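## Task

Close the lid of tip box TB3 and push its front edge down fully so it latches; the other two lids must stay wide open, and the result must hold without the robot touching it. Afterwards release and pull the gripper away.

## Robot and tools

Setup: one robot arm with a single parallel gripper works on a bench mat carrying three loose tip boxes, each with a hinged lid. Identify boxes by the ID printed on each box, not by tape marks on the bench. All three boxes must finish sitting flat on the mat. Nothing may be knocked or placed off the table; that ends the scene. Occasionally a held part gets a brief tug or a loose object gets nudged.

Frame: the scene frame has its origin on the tabletop straight under the arm base, +z up, +y to the left when facing along +x. The base itself may be slightly tilted. Positions are in metres, orientations are quaternions written w first (qw, qx, qy, qz). Reported hand position can be off a little, more so when reaching far.

Gripper: fingers point along the gripper's own +z axis and open/close along its y axis. end_effector_position is the spot between the pads when closed, roughly 2 cm short of the fingertips; closing pushes the tips about 10 mm further along +z. Opening is a number from -1 (closed) to +1 (fully open, 0.084 m). grip_measured reports the actual opening on that same scale. To keep hold of something, command an opening clearly lower than grip_measured; the bigger the gap, the firmer the squeeze (around 24 N per pad at most).

Row format (shared by both motion tools): 8 numbers [x, y, z, qw, qx, qy, qz, opening]. x, y, z is an absolute target position for end_effector_position in the scene frame (metres); the quaternion is an absolute target orientation in the scene frame; opening is absolute in [-1, 1]. This is a pose, not an offset. Repeat the desired quaternion in every row to hold orientation; don't copy the possibly drifted one from the last result.

execute_actions(actions): a list of actions run one after another. Each action is a table of 1 to 15 rows; each row lasts one control step (1/30 s), and if fewer than 15 rows are given the last row is held for the remaining steps. An empty list only returns state and images. An action is rejected if its target lies more than 0.6 m from the gripper's starting position along any gripper axis; if the first action fails that check against the latest reported state, or any action is malformed, nothing in the call runs. Each step, the commanded pose is clipped to within 70 mm and 16 degrees of the measured pose, so long moves need several actions; after an action the arm only continues to the last clipped pose. Position is favoured over orientation when both can't be met.

move(target, speed, blocking): drives the gripper along a straight path to one row-format target pose. speed is the path's top speed in m/s, 0.002 to 0.5 (default 0.25); rotation is capped at twice that in rad/s. Path duration is 0.5 to 10 s; longer paths stop short after 10 s. Opening is applied at the start. The path ignores obstacles, and the real hand may lag, deviate or overshoot speed, especially near full arm extension. Faster contact means harder impact; aiming further beyond the contact point presses harder. With blocking=false the result arrives after 0.5 s while motion continues; until a result shows the move ended, further moves and execute_actions are refused, so use wait or stop. The result includes a move: line giving how it ended (done, off_target, moving, held, fault) and which limits acted (paced = pose clipped; held = some steps blocked by a check, after which the arm may speed well past speed), plus distance to target.

wait(seconds): 0 to 10 s; the arm keeps its last command, a running move continues, and the wait returns early if that move ends. stop(): brakes a running move (needs room, more when fast); fingers keep moving. zoom_image(camera, region): enlarges a rectangle [x0, y0, x1, y1] in pixels (origin top-left, max 504x504) of one camera's latest image. Cameras: cam_head_left, cam_head_right, cam_high, cam_low, cam_wrist, all 504x504. finished_scene(scene): ends the given scene (1 or 2) irreversibly after the last command is held; the result reports success and gives the next task. Replying with no tool call ends all remaining scenes.

Results: a state line with pose and velocities, Hand target (the pose the controller is now steering to), grip_measured, step readings of position for execute_actions (HELD marks steps partly held back), and camera images. A pose unreachable line means the clearance check (which treats the base mount as part of the arm) altered or blocked the command.

Hazards: if contact torque hits a joint's load limit (waist 47.5, shoulder 47.5, upper arm roll 28.5, elbow 28.5, forearm roll 28.5, wrist pitch 19, wrist roll 19 N m, held weight included) the arm backs off, freezes for 10 s and drops the rest of the call. Holding loads heats motors: a MOTOR HOT warning appears at 65 °C and at 80 °C the brakes lock (OVER-TEMPERATURE FAULT). An arm blocked by an object keeps pushing until commanded otherwise. Joint drive is limited to 3.14 rad/s. The robot holds its last command while you compose replies. Avoid slams, hard hits, drops and heavy pushing; close lids gently, press the front edge until it latches, then open and retreat so the lid stays shut on its own.

Each tool is called after ">>>" by a JSON object that holds its "method" and its "body", one argument or row to a line.

## Session

>>> {"method": "execute_actions", "body": {
  "actions": []
}}

Scene clock: 0.00 s.
end_effector_position=(+0.2761, +0.0781, +0.2850) grip_measured=+1.00 end_effector_quat_wxyz=(+0.202, +0.923, -0.324, -0.037) end_effector_velocity=(-0.000, -0.000, -0.000) end_effector_angular_velocity=(-0.001, +0.002, -0.001)
Joint positions: [ 0.224 -0.401  0.338  0.754 -0.13   1.445  1.106  0.084]
Joint velocities: [-0.     0.001  0.    -0.001  0.     0.001  0.     0.   ]
Hand target: +0.276, +0.078, +0.285; +0.202, +0.923, -0.324, -0.037

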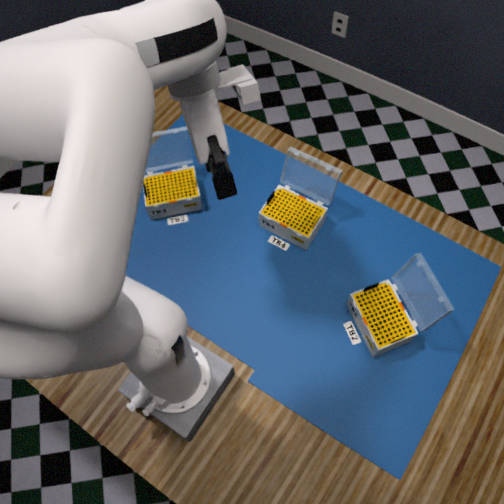

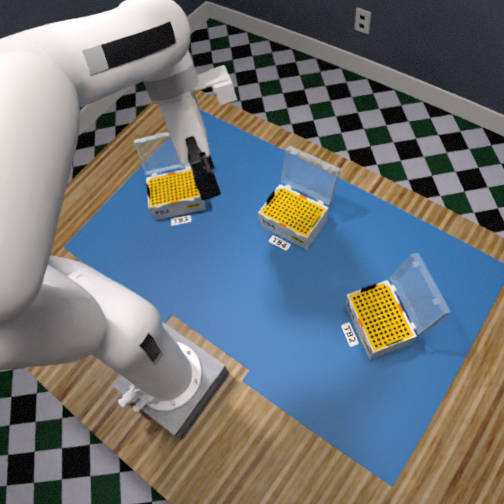

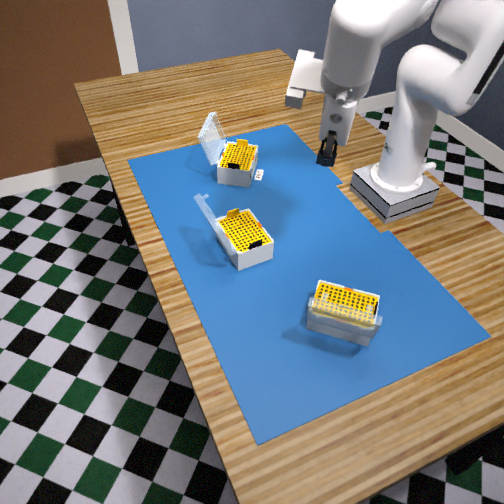

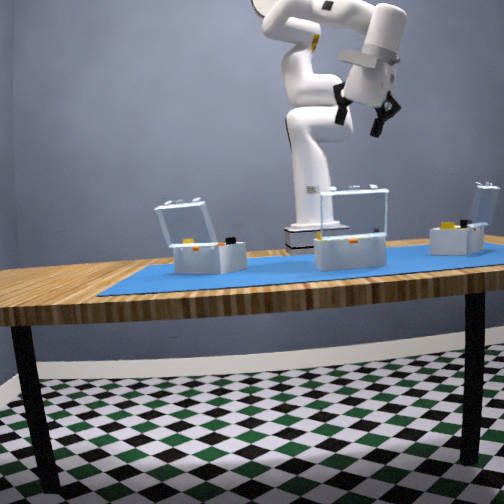

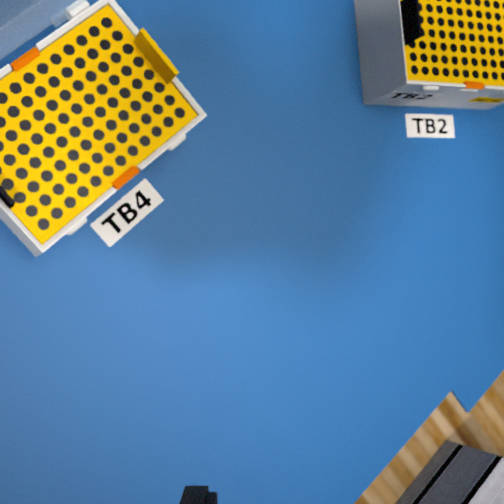

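>>> {"method": "zoom_image", "body": {
  "camera": "cam_head_right",
  "region": [120, 130, 460, 370]
}}

>>> {"method": "zoom_image", "body": {
  "camera": "cam_wrist",
  "region": [340, 40, 504, 160]
}}

Region (120, 130, 460, 370) of cam_head_right's 504x504 image, scaled by 1.482, with more detail than that image has; it fills the top 356 rows of this view, and the rest is white.

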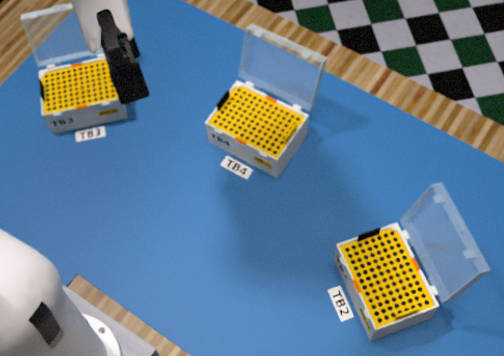

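Region (340, 40, 504, 160) of cam_wrist's 504x504 image, scaled by 3.073, with more detail than that image has; it fills the top 369 rows of this view, and the rest is white.

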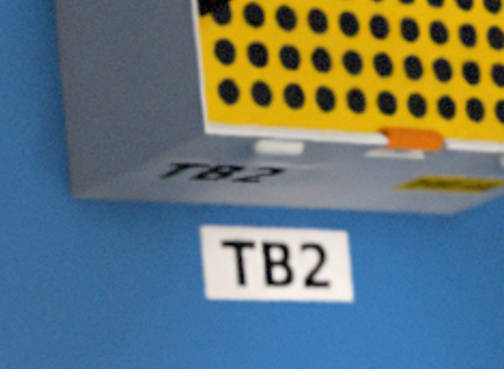

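>>> {"method": "zoom_image", "body": {
  "camera": "cam_head_right",
  "region": [130, 130, 340, 260]
}}

>>> {"method": "zoom_image", "body": {
  "camera": "cam_head_left",
  "region": [130, 130, 340, 260]
}}

>>> {"method": "zoom_image", "body": {
  "camera": "cam_head_left",
  "region": [330, 250, 470, 370]
}}

Region (130, 130, 340, 260) of cam_head_right's 504x504 image, scaled by 2.400, with more detail than that image has; it fills the top 312 rows of this view, and the rest is white.

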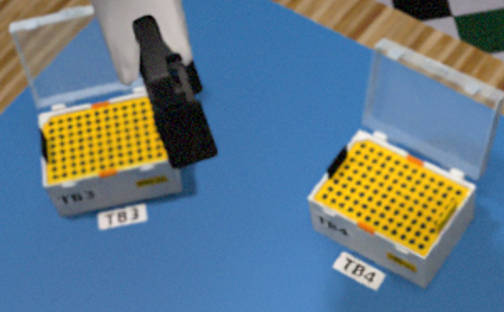

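Region (130, 130, 340, 260) of cam_head_left's 504x504 image, scaled by 2.400, with more detail than that image has; it fills the top 312 rows of this view, and the rest is white.

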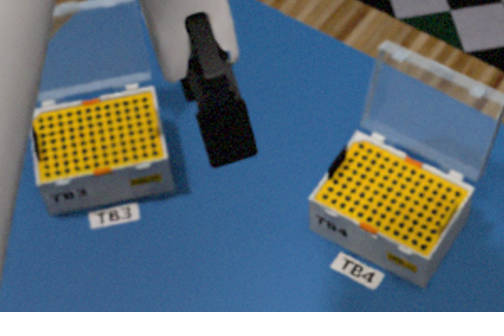

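Region (330, 250, 470, 370) of cam_head_left's 504x504 image, scaled by 3.600, with more detail than that image has; it fills the top 432 rows of this view, and the rest is white.

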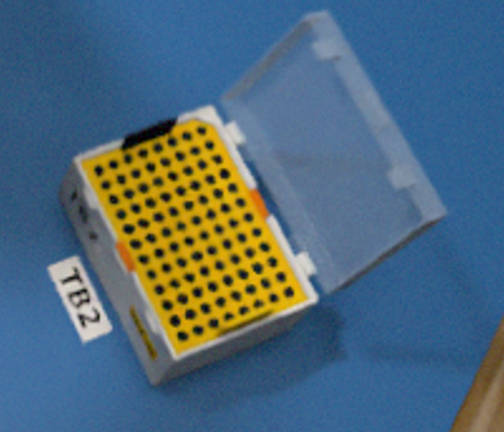

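>>> {"method": "move", "body": {
  "target": [0.27, 0.22, 0.36, 0, 1, 0, 0, 1]
}}

Scene clock: 73.33 s.
end_effector_position=(+0.2693, +0.2196, +0.3595) grip_measured=+1.00 end_effector_quat_wxyz=(+0.000, +1.000, -0.001, +0.000) end_effector_velocity=(-0.000, +0.002, +0.001) end_effector_angular_velocity=(+0.006, -0.001, +0.012)
Joint positions: [ 0.478 -0.507  0.282  0.871  0.125  1.343  0.574  0.084]
Joint velocities: [ 0.004  0.001 -0.001  0.002  0.004 -0.003 -0.009 -0.   ]
Hand target: +0.269, +0.220, +0.360; -0.000, +1.000, -0.000, +0.001
Off the commanded pose: 0.001 m, 0 deg.
move: done

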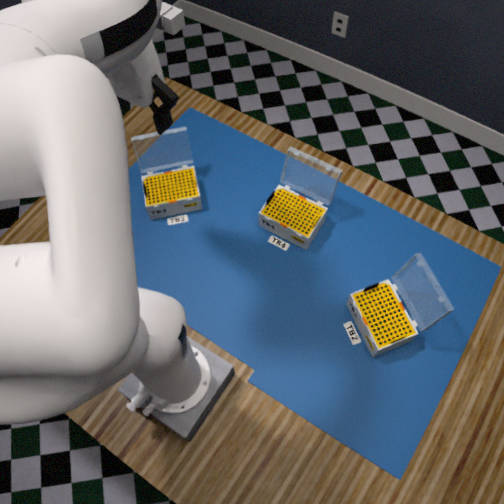

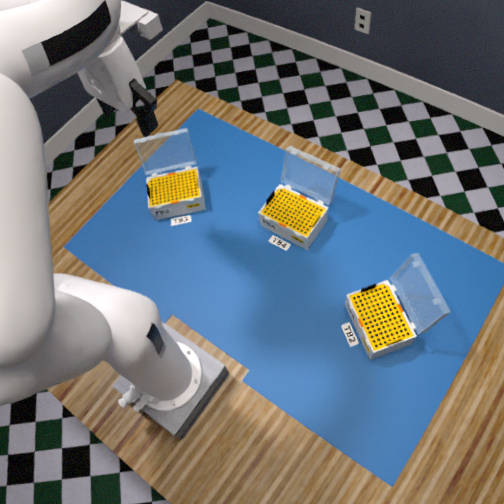

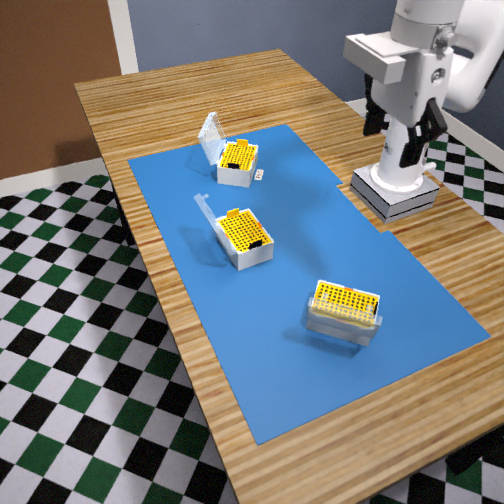

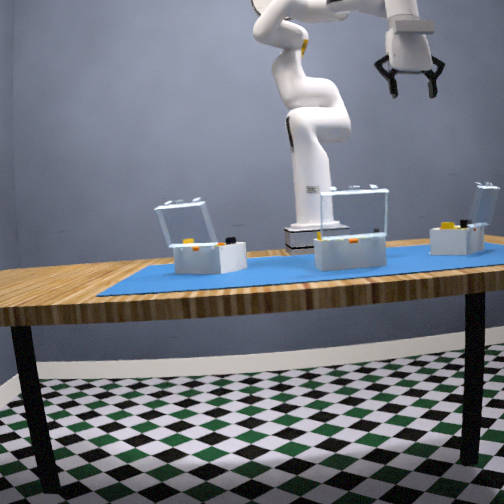

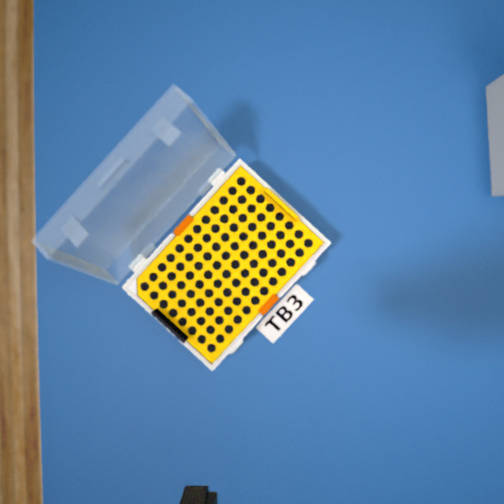

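>>> {"method": "move", "body": {
  "target": [0.22, 0.17, 0.25, 0, 1, 0, 0, 1]
}}

Scene clock: 80.90 s.
end_effector_position=(+0.2207, +0.1697, +0.2502) grip_measured=+1.00 end_effector_quat_wxyz=(+0.000, +1.000, +0.000, +0.000) end_effector_velocity=(-0.002, -0.001, -0.003) end_effector_angular_velocity=(-0.001, +0.002, +0.002)
Joint positions: [ 0.518 -0.716  0.261  0.416  0.177  1.102  0.511  0.084]
Joint velocities: [ 0.001 -0.003  0.    -0.01   0.002 -0.005 -0.003  0.   ]
Hand target: +0.221, +0.170, +0.250; +0.000, +1.000, -0.000, +0.000
Off the commanded pose: 0.001 m, 0 deg.
move: done

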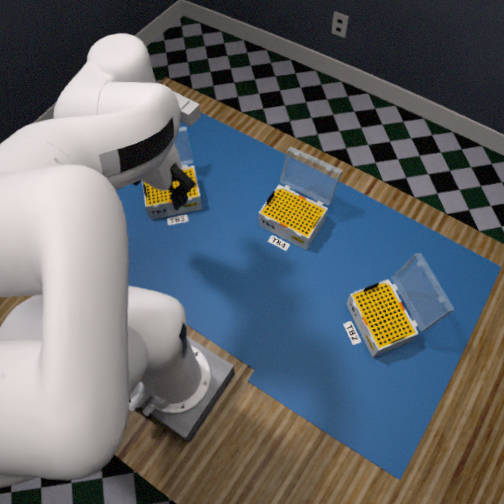

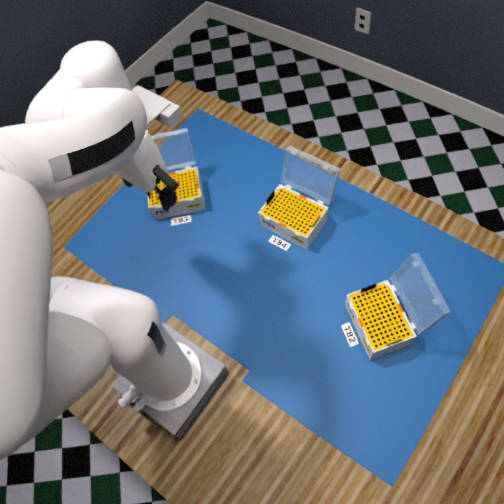

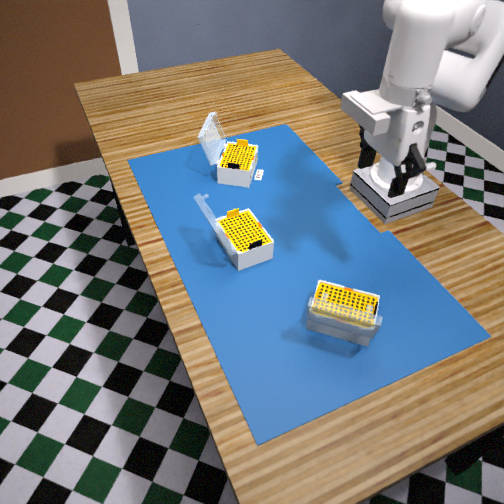

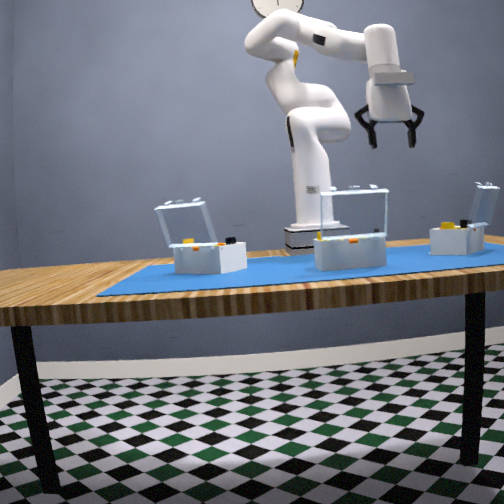

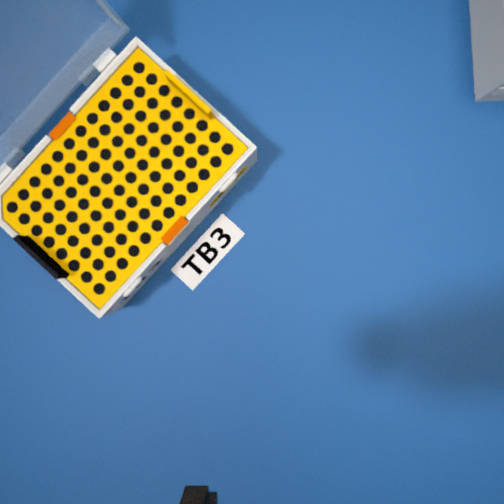

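>>> {"method": "move", "body": {
  "target": [0.2207, 0.1697, 0.25, 0, 0.914, 0.405, 0, 1]
}}

Scene clock: 132.63 s.
end_effector_position=(+0.2207, +0.1698, +0.2501) grip_measured=+1.00 end_effector_quat_wxyz=(-0.000, +0.914, +0.405, +0.000) end_effector_velocity=(-0.000, -0.000, -0.000) end_effector_angular_velocity=(+0.001, +0.002, +0.012)
Joint positions: [ 0.706 -0.696  0.089  0.413  0.05   1.087 -0.208  0.084]
Joint velocities: [ 0.003  0.    -0.003 -0.001 -0.     0.    -0.012  0.   ]
Hand target: +0.221, +0.170, +0.250; -0.000, +0.914, +0.405, +0.000
Off the commanded pose: 0.000 m, 0 deg.
move: done

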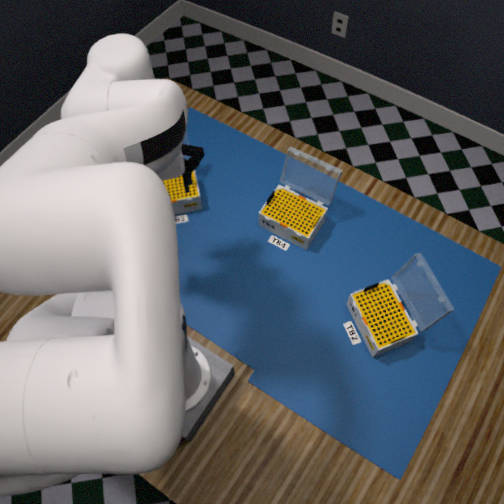

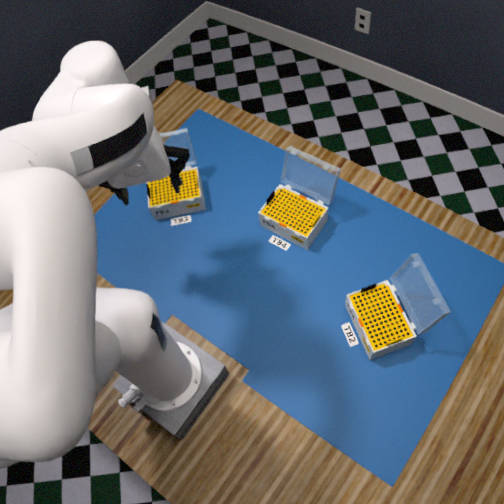

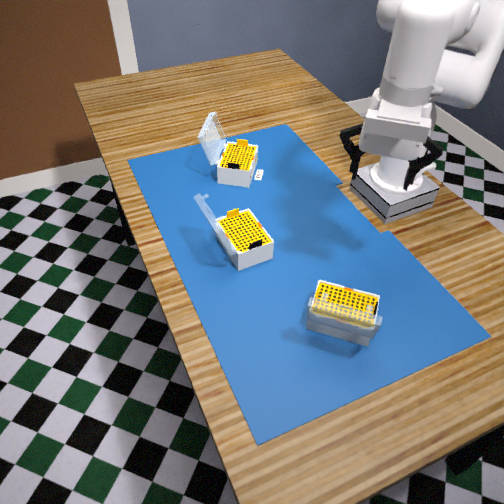

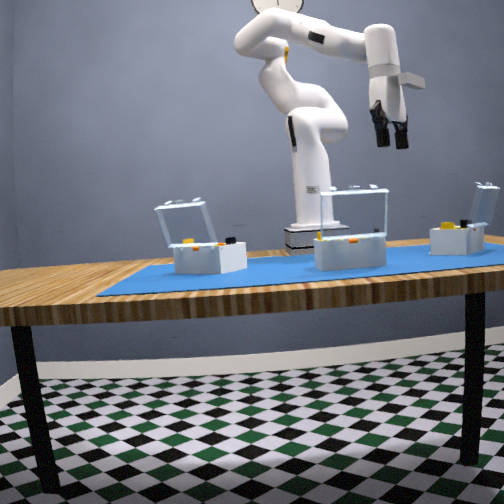

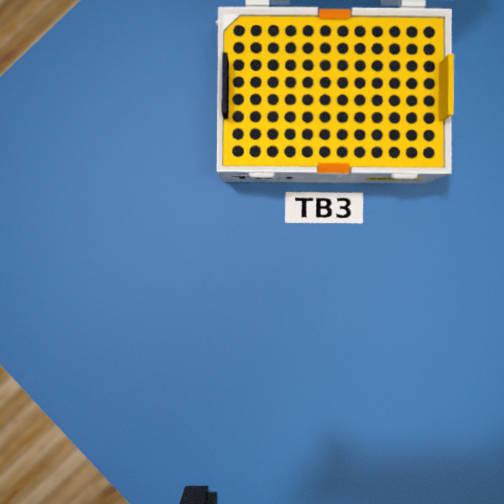

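>>> {"method": "zoom_image", "body": {
  "camera": "cam_head_right",
  "region": [140, 190, 220, 230]
}}

>>> {"method": "zoom_image", "body": {
  "camera": "cam_head_right",
  "region": [250, 205, 330, 255]
}}

Region (140, 190, 220, 230) of cam_head_right's 504x504 image, scaled by 6.300, with more detail than that image has.

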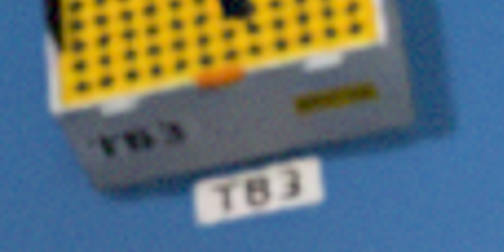

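Region (250, 205, 330, 255) of cam_head_right's 504x504 image, scaled by 6.300, with more detail than that image has; it fills the top 315 rows of this view, and the rest is white.

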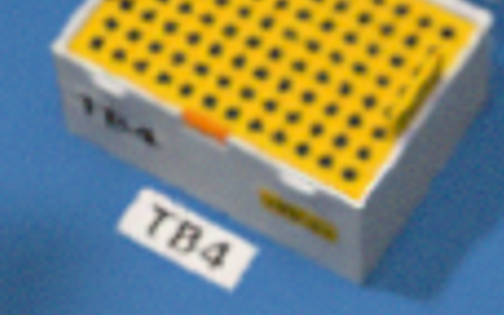

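>>> {"method": "move", "body": {
  "target": [0.4035, 0.368, 0.21, 0, 0.914, 0.405, 0, 1]
}}

>>> {"method": "move", "body": {
  "target": [0.4035, 0.368, 0.125, 0, 0.914, 0.405, 0, 1],
  "speed": 0.12
}}

Scene clock: 164.20 s.
end_effector_position=(+0.4020, +0.3692, +0.2112) grip_measured=+1.00 end_effector_quat_wxyz=(-0.001, +0.914, +0.406, +0.000) end_effector_velocity=(+0.001, +0.002, -0.001) end_effector_angular_velocity=(-0.003, +0.004, +0.002)
Joint positions: [ 0.73   0.295  0.165  1.275 -0.074  0.966 -0.034  0.084]
Joint velocities: [ 0.002  0.012 -0.     0.015 -0.001  0.008 -0.001 -0.   ]
Hand target: +0.402, +0.369, +0.211; -0.001, +0.914, +0.406, -0.000
Off the commanded pose: 0.002 m, 0 deg.
move: done

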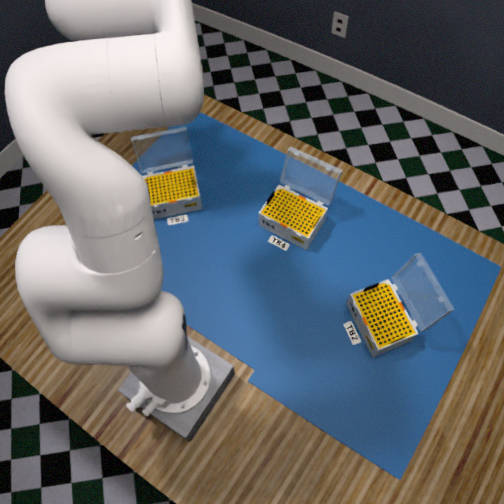

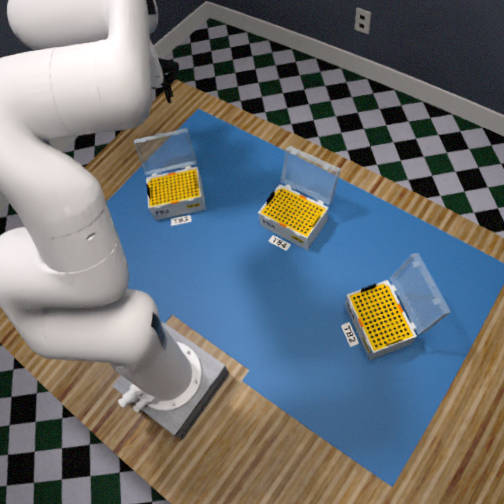

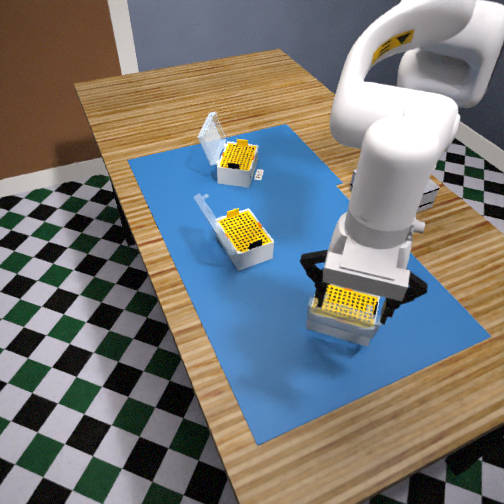

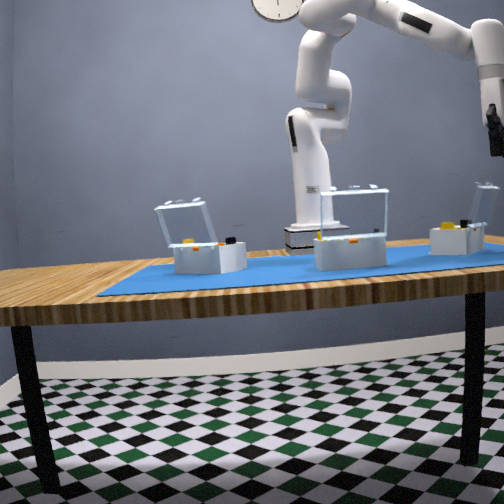

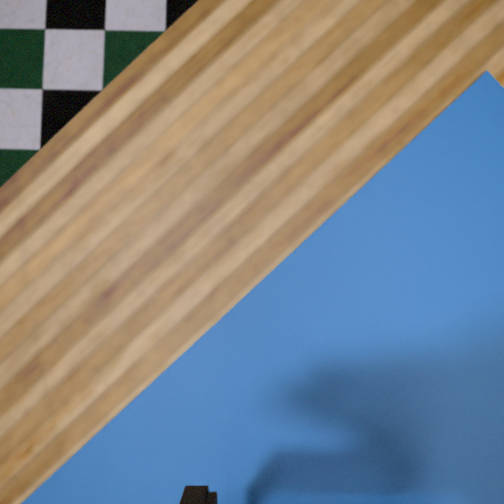

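Scene clock: 165.40 s.
end_effector_position=(+0.4036, +0.3684, +0.1257) grip_measured=+1.00 end_effector_quat_wxyz=(-0.000, +0.914, +0.405, +0.000) end_effector_velocity=(-0.001, -0.001, -0.004) end_effector_angular_velocity=(-0.003, +0.003, +0.001)
Joint positions: [ 0.737  0.433  0.148  1.206 -0.111  0.762 -0.012  0.084]
Joint velocities: [ 0.     0.007 -0.001 -0.003 -0.002 -0.005  0.    -0.   ]
Hand target: +0.404, +0.368, +0.125; -0.000, +0.914, +0.405, -0.000
Off the commanded pose: 0.001 m, 0 deg.
move: done

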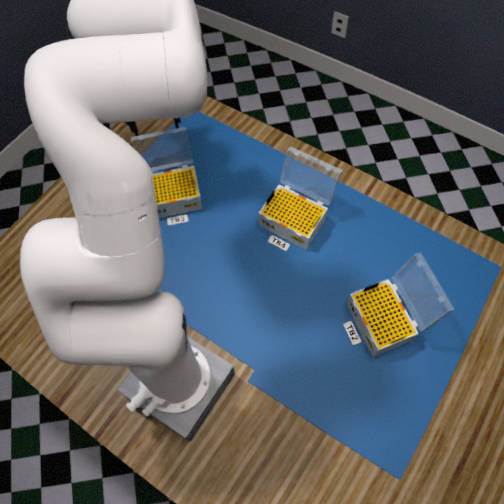

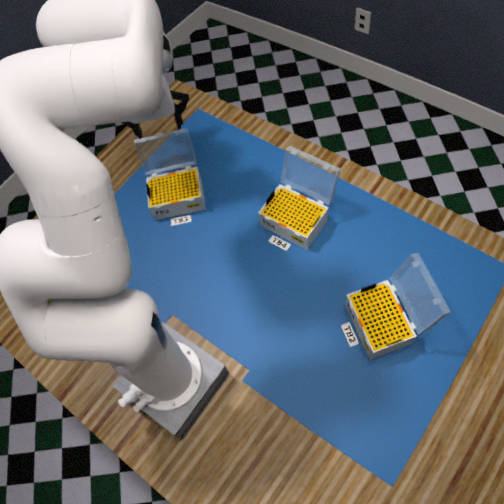

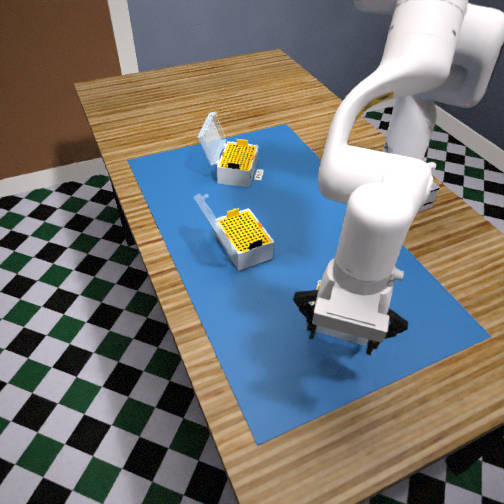

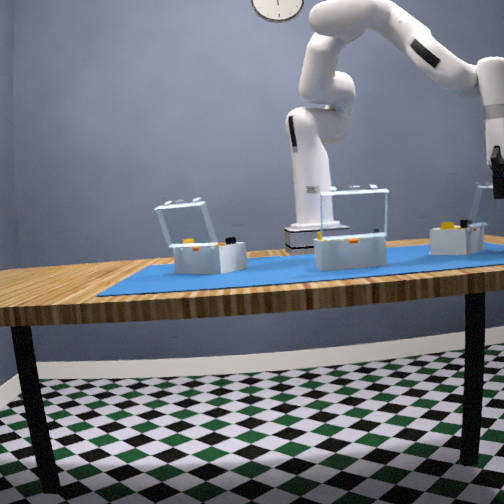

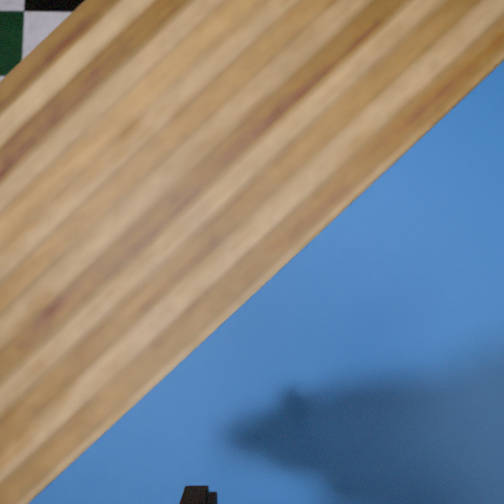

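>>> {"method": "move", "body": {
  "target": [0.348, 0.310, 0.113, 0, 0.914, 0.405, 0, 1],
  "speed": 0.06
}}

Scene clock: 170.47 s.
end_effector_position=(+0.3485, +0.3099, +0.1128) grip_measured=+1.00 end_effector_quat_wxyz=(+0.000, +0.914, +0.405, +0.000) end_effector_velocity=(-0.002, -0.002, -0.001) end_effector_angular_velocity=(-0.001, +0.001, +0.001)
Joint positions: [ 0.707  0.244  0.153  0.87  -0.091  0.613 -0.033  0.084]
Joint velocities: [-0.001 -0.006  0.001 -0.012  0.001 -0.005 -0.002  0.   ]
Hand target: +0.348, +0.310, +0.113; +0.000, +0.914, +0.405, +0.000
Off the commanded pose: 0.001 m, 0 deg.
move: done

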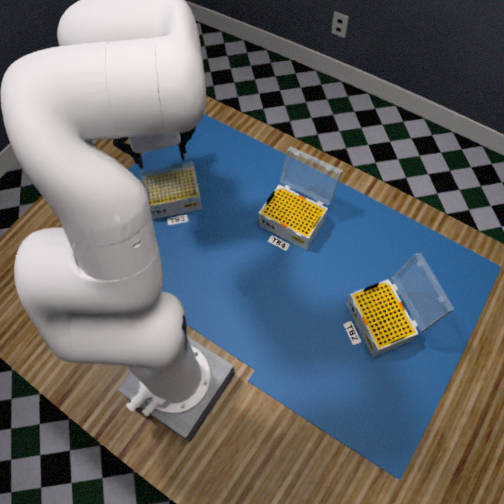

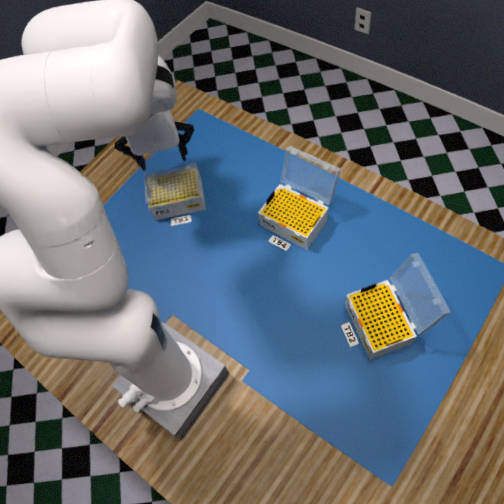

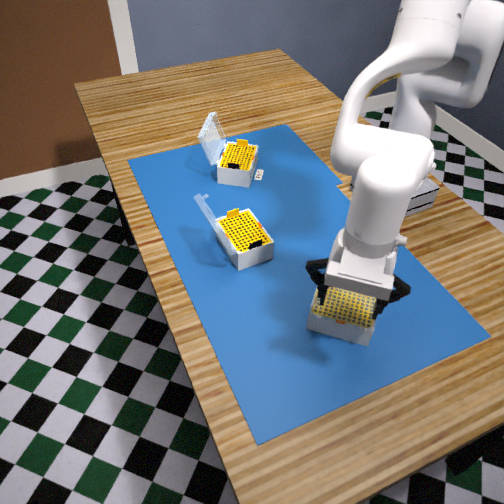

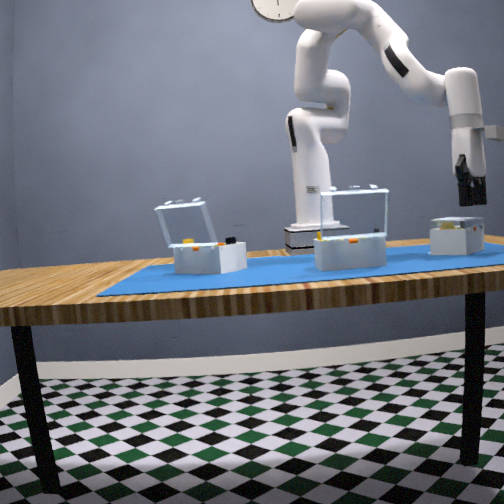

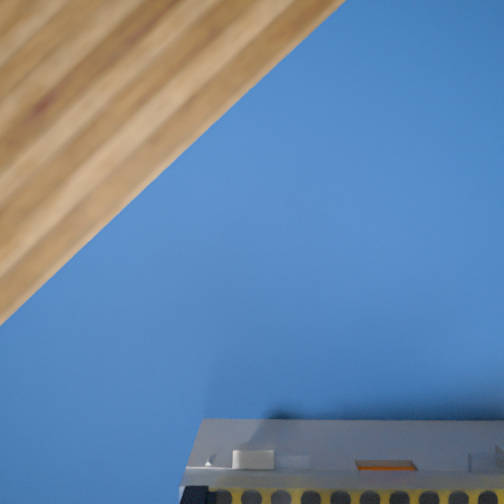

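>>> {"method": "move", "body": {
  "target": [0.2996, 0.2531, 0.113, 0, 0.914, 0.405, 0, 1],
  "speed": 0.1
}}

>>> {"method": "zoom_image", "body": {
  "camera": "cam_low",
  "region": [400, 160, 504, 270]
}}

>>> {"method": "zoom_image", "body": {
  "camera": "cam_high",
  "region": [280, 230, 440, 360]
}}

Scene clock: 185.03 s.
end_effector_position=(+0.3001, +0.2530, +0.1127) grip_measured=+1.00 end_effector_quat_wxyz=(+0.000, +0.914, +0.405, +0.000) end_effector_velocity=(-0.002, -0.002, -0.000) end_effector_angular_velocity=(+0.000, +0.001, -0.001)
Joint positions: [ 0.68   0.045  0.153  0.597 -0.043  0.534 -0.092  0.084]
Joint velocities: [-0.001 -0.008 -0.    -0.01   0.004 -0.001 -0.004 -0.   ]
Hand target: +0.300, +0.253, +0.113; +0.000, +0.914, +0.405, -0.000
Off the commanded pose: 0.001 m, 0 deg.
move: done

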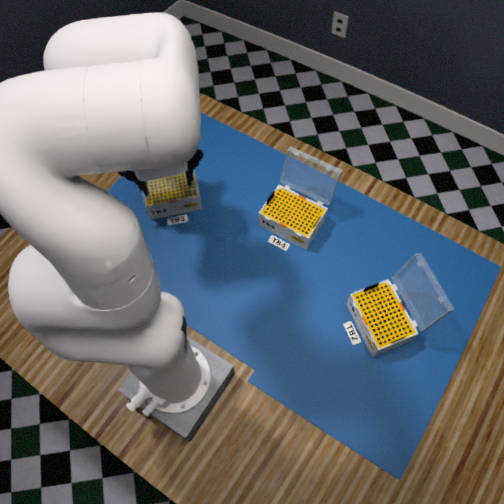

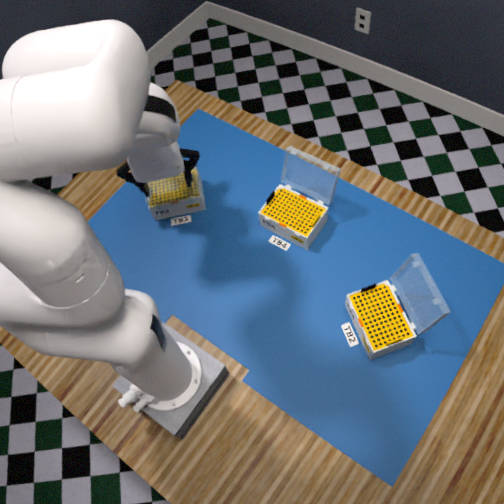

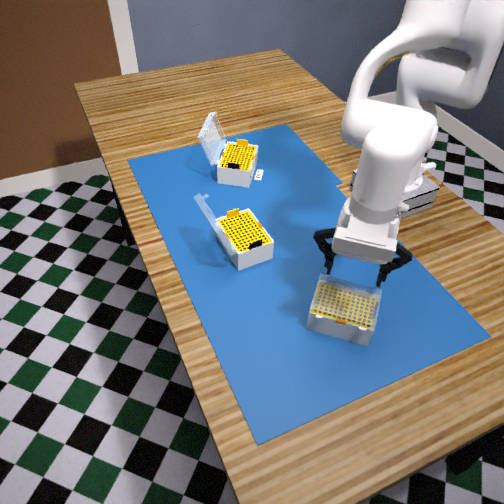

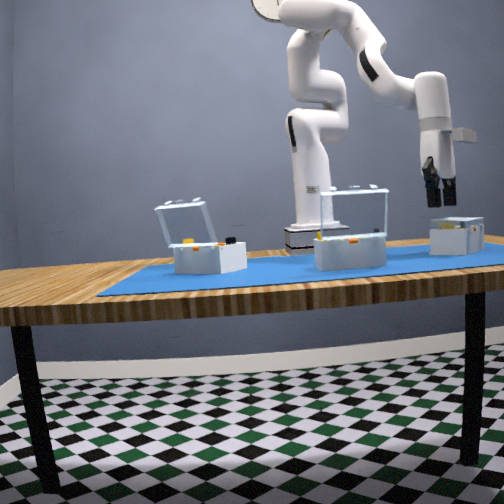

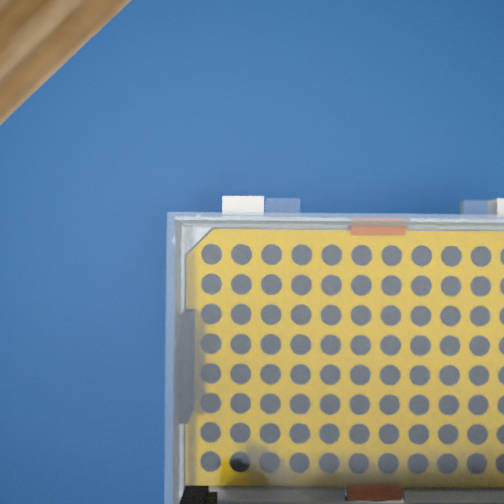

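Region (400, 160, 504, 270) of cam_low's 504x504 image, scaled by 4.582, with more detail than that image has; it fills the left 477 columns of this view, and the rest is white.

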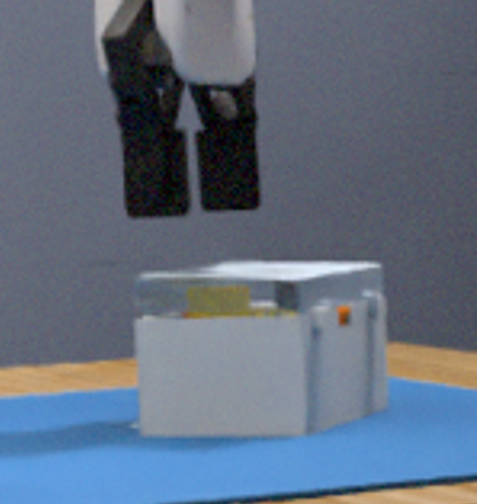

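Region (280, 230, 440, 360) of cam_high's 504x504 image, scaled by 3.150, with more detail than that image has; it fills the top 410 rows of this view, and the rest is white.

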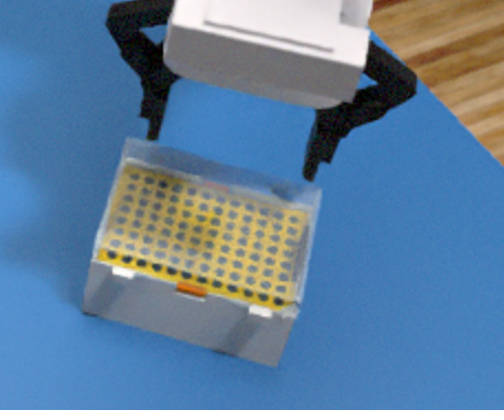

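>>> {"method": "move", "body": {
  "target": [0.301, 0.2545, 0.084, 0, 0.914, 0.405, 0, 1],
  "speed": 0.03
}}

>>> {"method": "zoom_image", "body": {
  "camera": "cam_low",
  "region": [400, 160, 504, 270]
}}

Scene clock: 193.93 s.
end_effector_position=(+0.3009, +0.2546, +0.0843) grip_measured=+1.00 end_effector_quat_wxyz=(-0.000, +0.914, +0.405, -0.000) end_effector_velocity=(-0.001, -0.000, -0.002) end_effector_angular_velocity=(-0.001, +0.001, +0.001)
Joint positions: [ 0.683  0.137  0.145  0.596 -0.079  0.444 -0.065  0.084]
Joint velocities: [ 0.001  0.007 -0.001 -0.    -0.003 -0.005  0.003 -0.   ]
Hand target: +0.301, +0.255, +0.084; -0.000, +0.914, +0.405, -0.000
Off the commanded pose: 0.000 m, 0 deg.
move: done

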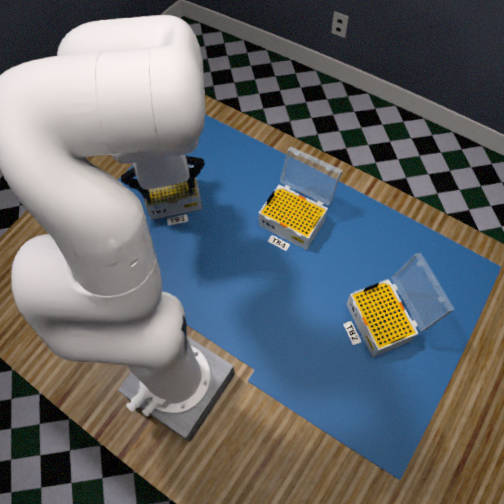

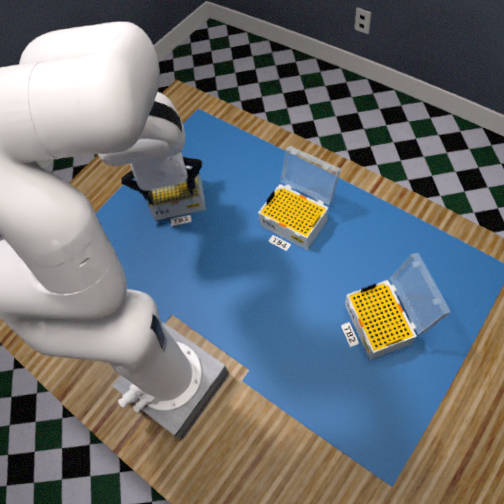

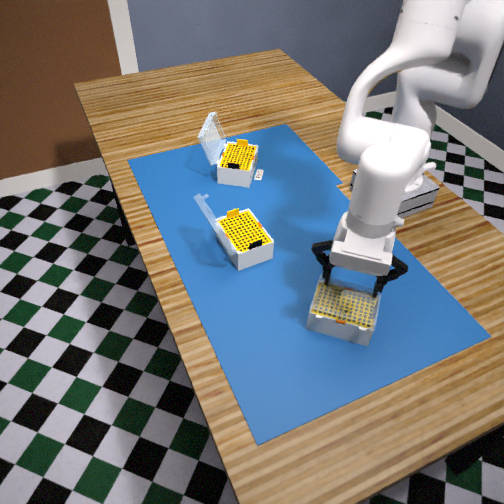

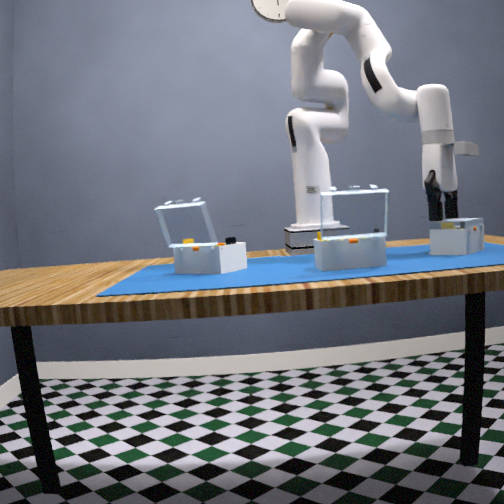

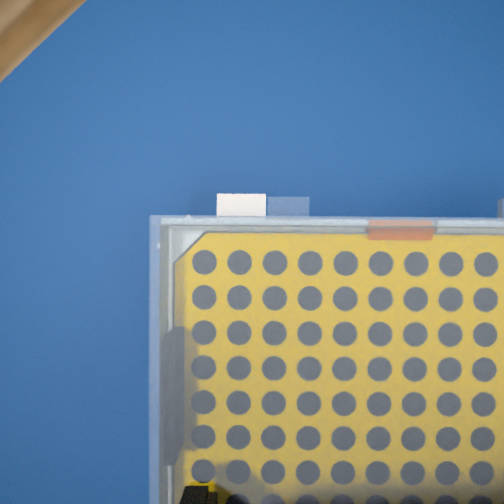

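Region (400, 160, 504, 270) of cam_low's 504x504 image, scaled by 4.582, with more detail than that image has; it fills the left 477 columns of this view, and the rest is white.

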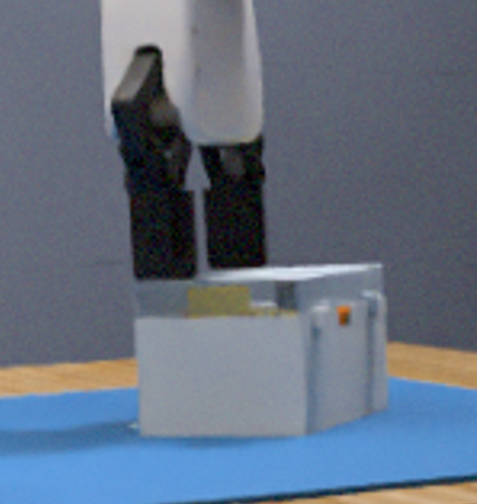

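Just touching. Press down.

>>> {"method": "move", "body": {
  "target": [0.301, 0.2545, 0.076, 0, 0.914, 0.405, 0, 1],
  "speed": 0.01
}}

>>> {"method": "zoom_image", "body": {
  "camera": "cam_low",
  "region": [400, 160, 504, 270]
}}

Scene clock: 198.73 s.
end_effector_position=(+0.3042, +0.2572, +0.0812) grip_measured=+1.00 end_effector_quat_wxyz=(-0.001, +0.914, +0.405, +0.007) end_effector_velocity=(-0.000, -0.001, -0.000) end_effector_angular_velocity=(+0.002, -0.004, -0.001)
Joint positions: [ 0.685  0.152  0.142  0.599 -0.091  0.418 -0.056  0.084]
Joint velocities: [ 0.    -0.002 -0.002 -0.007 -0.003 -0.009  0.002  0.   ]
Hand target: +0.301, +0.255, +0.076; -0.000, +0.914, +0.405, -0.000
Off the commanded pose: 0.007 m, 1 deg.
move: off_target

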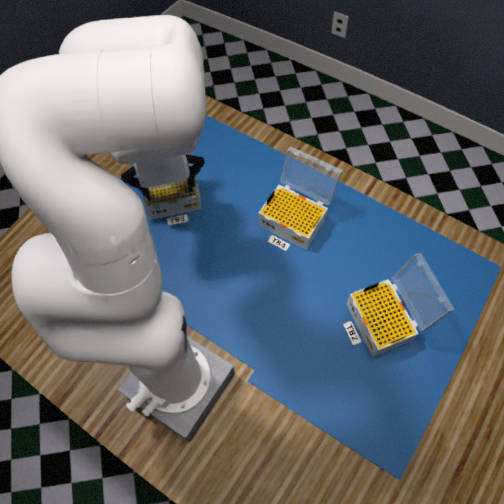

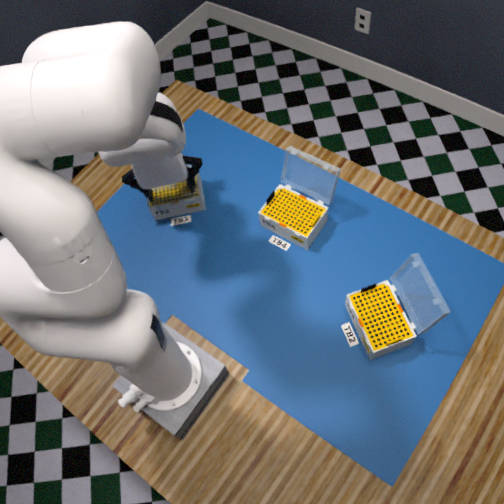

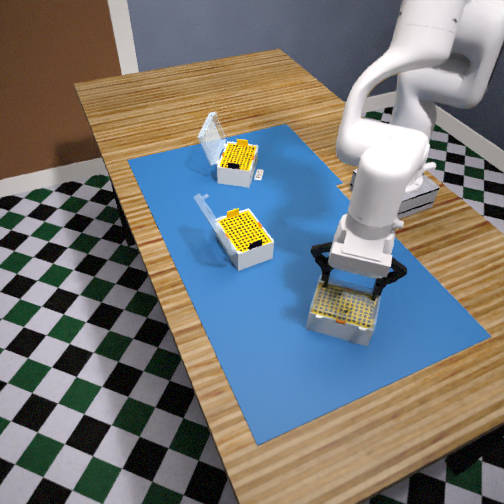

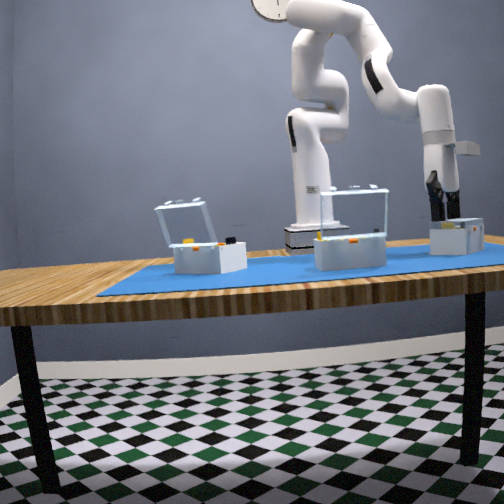

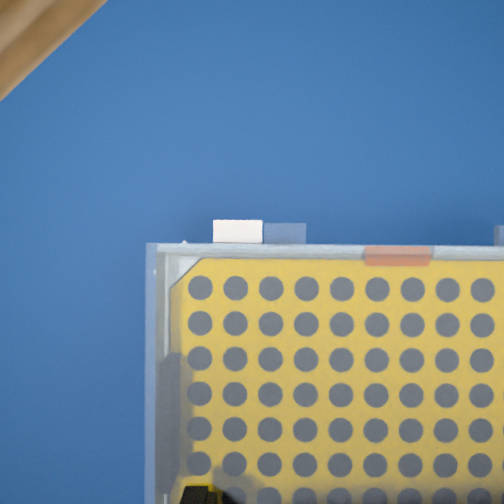

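Region (400, 160, 504, 270) of cam_low's 504x504 image, scaled by 4.582, with more detail than that image has; it fills the left 477 columns of this view, and the rest is white.

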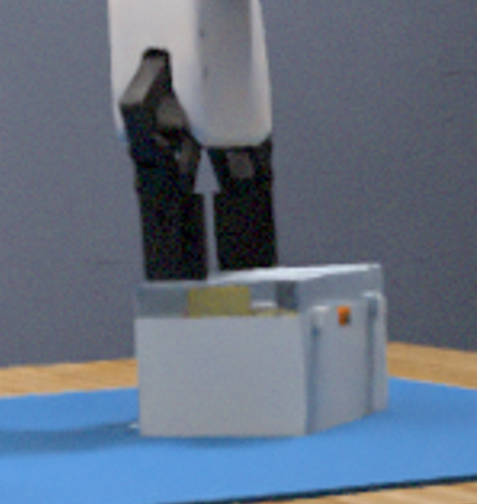

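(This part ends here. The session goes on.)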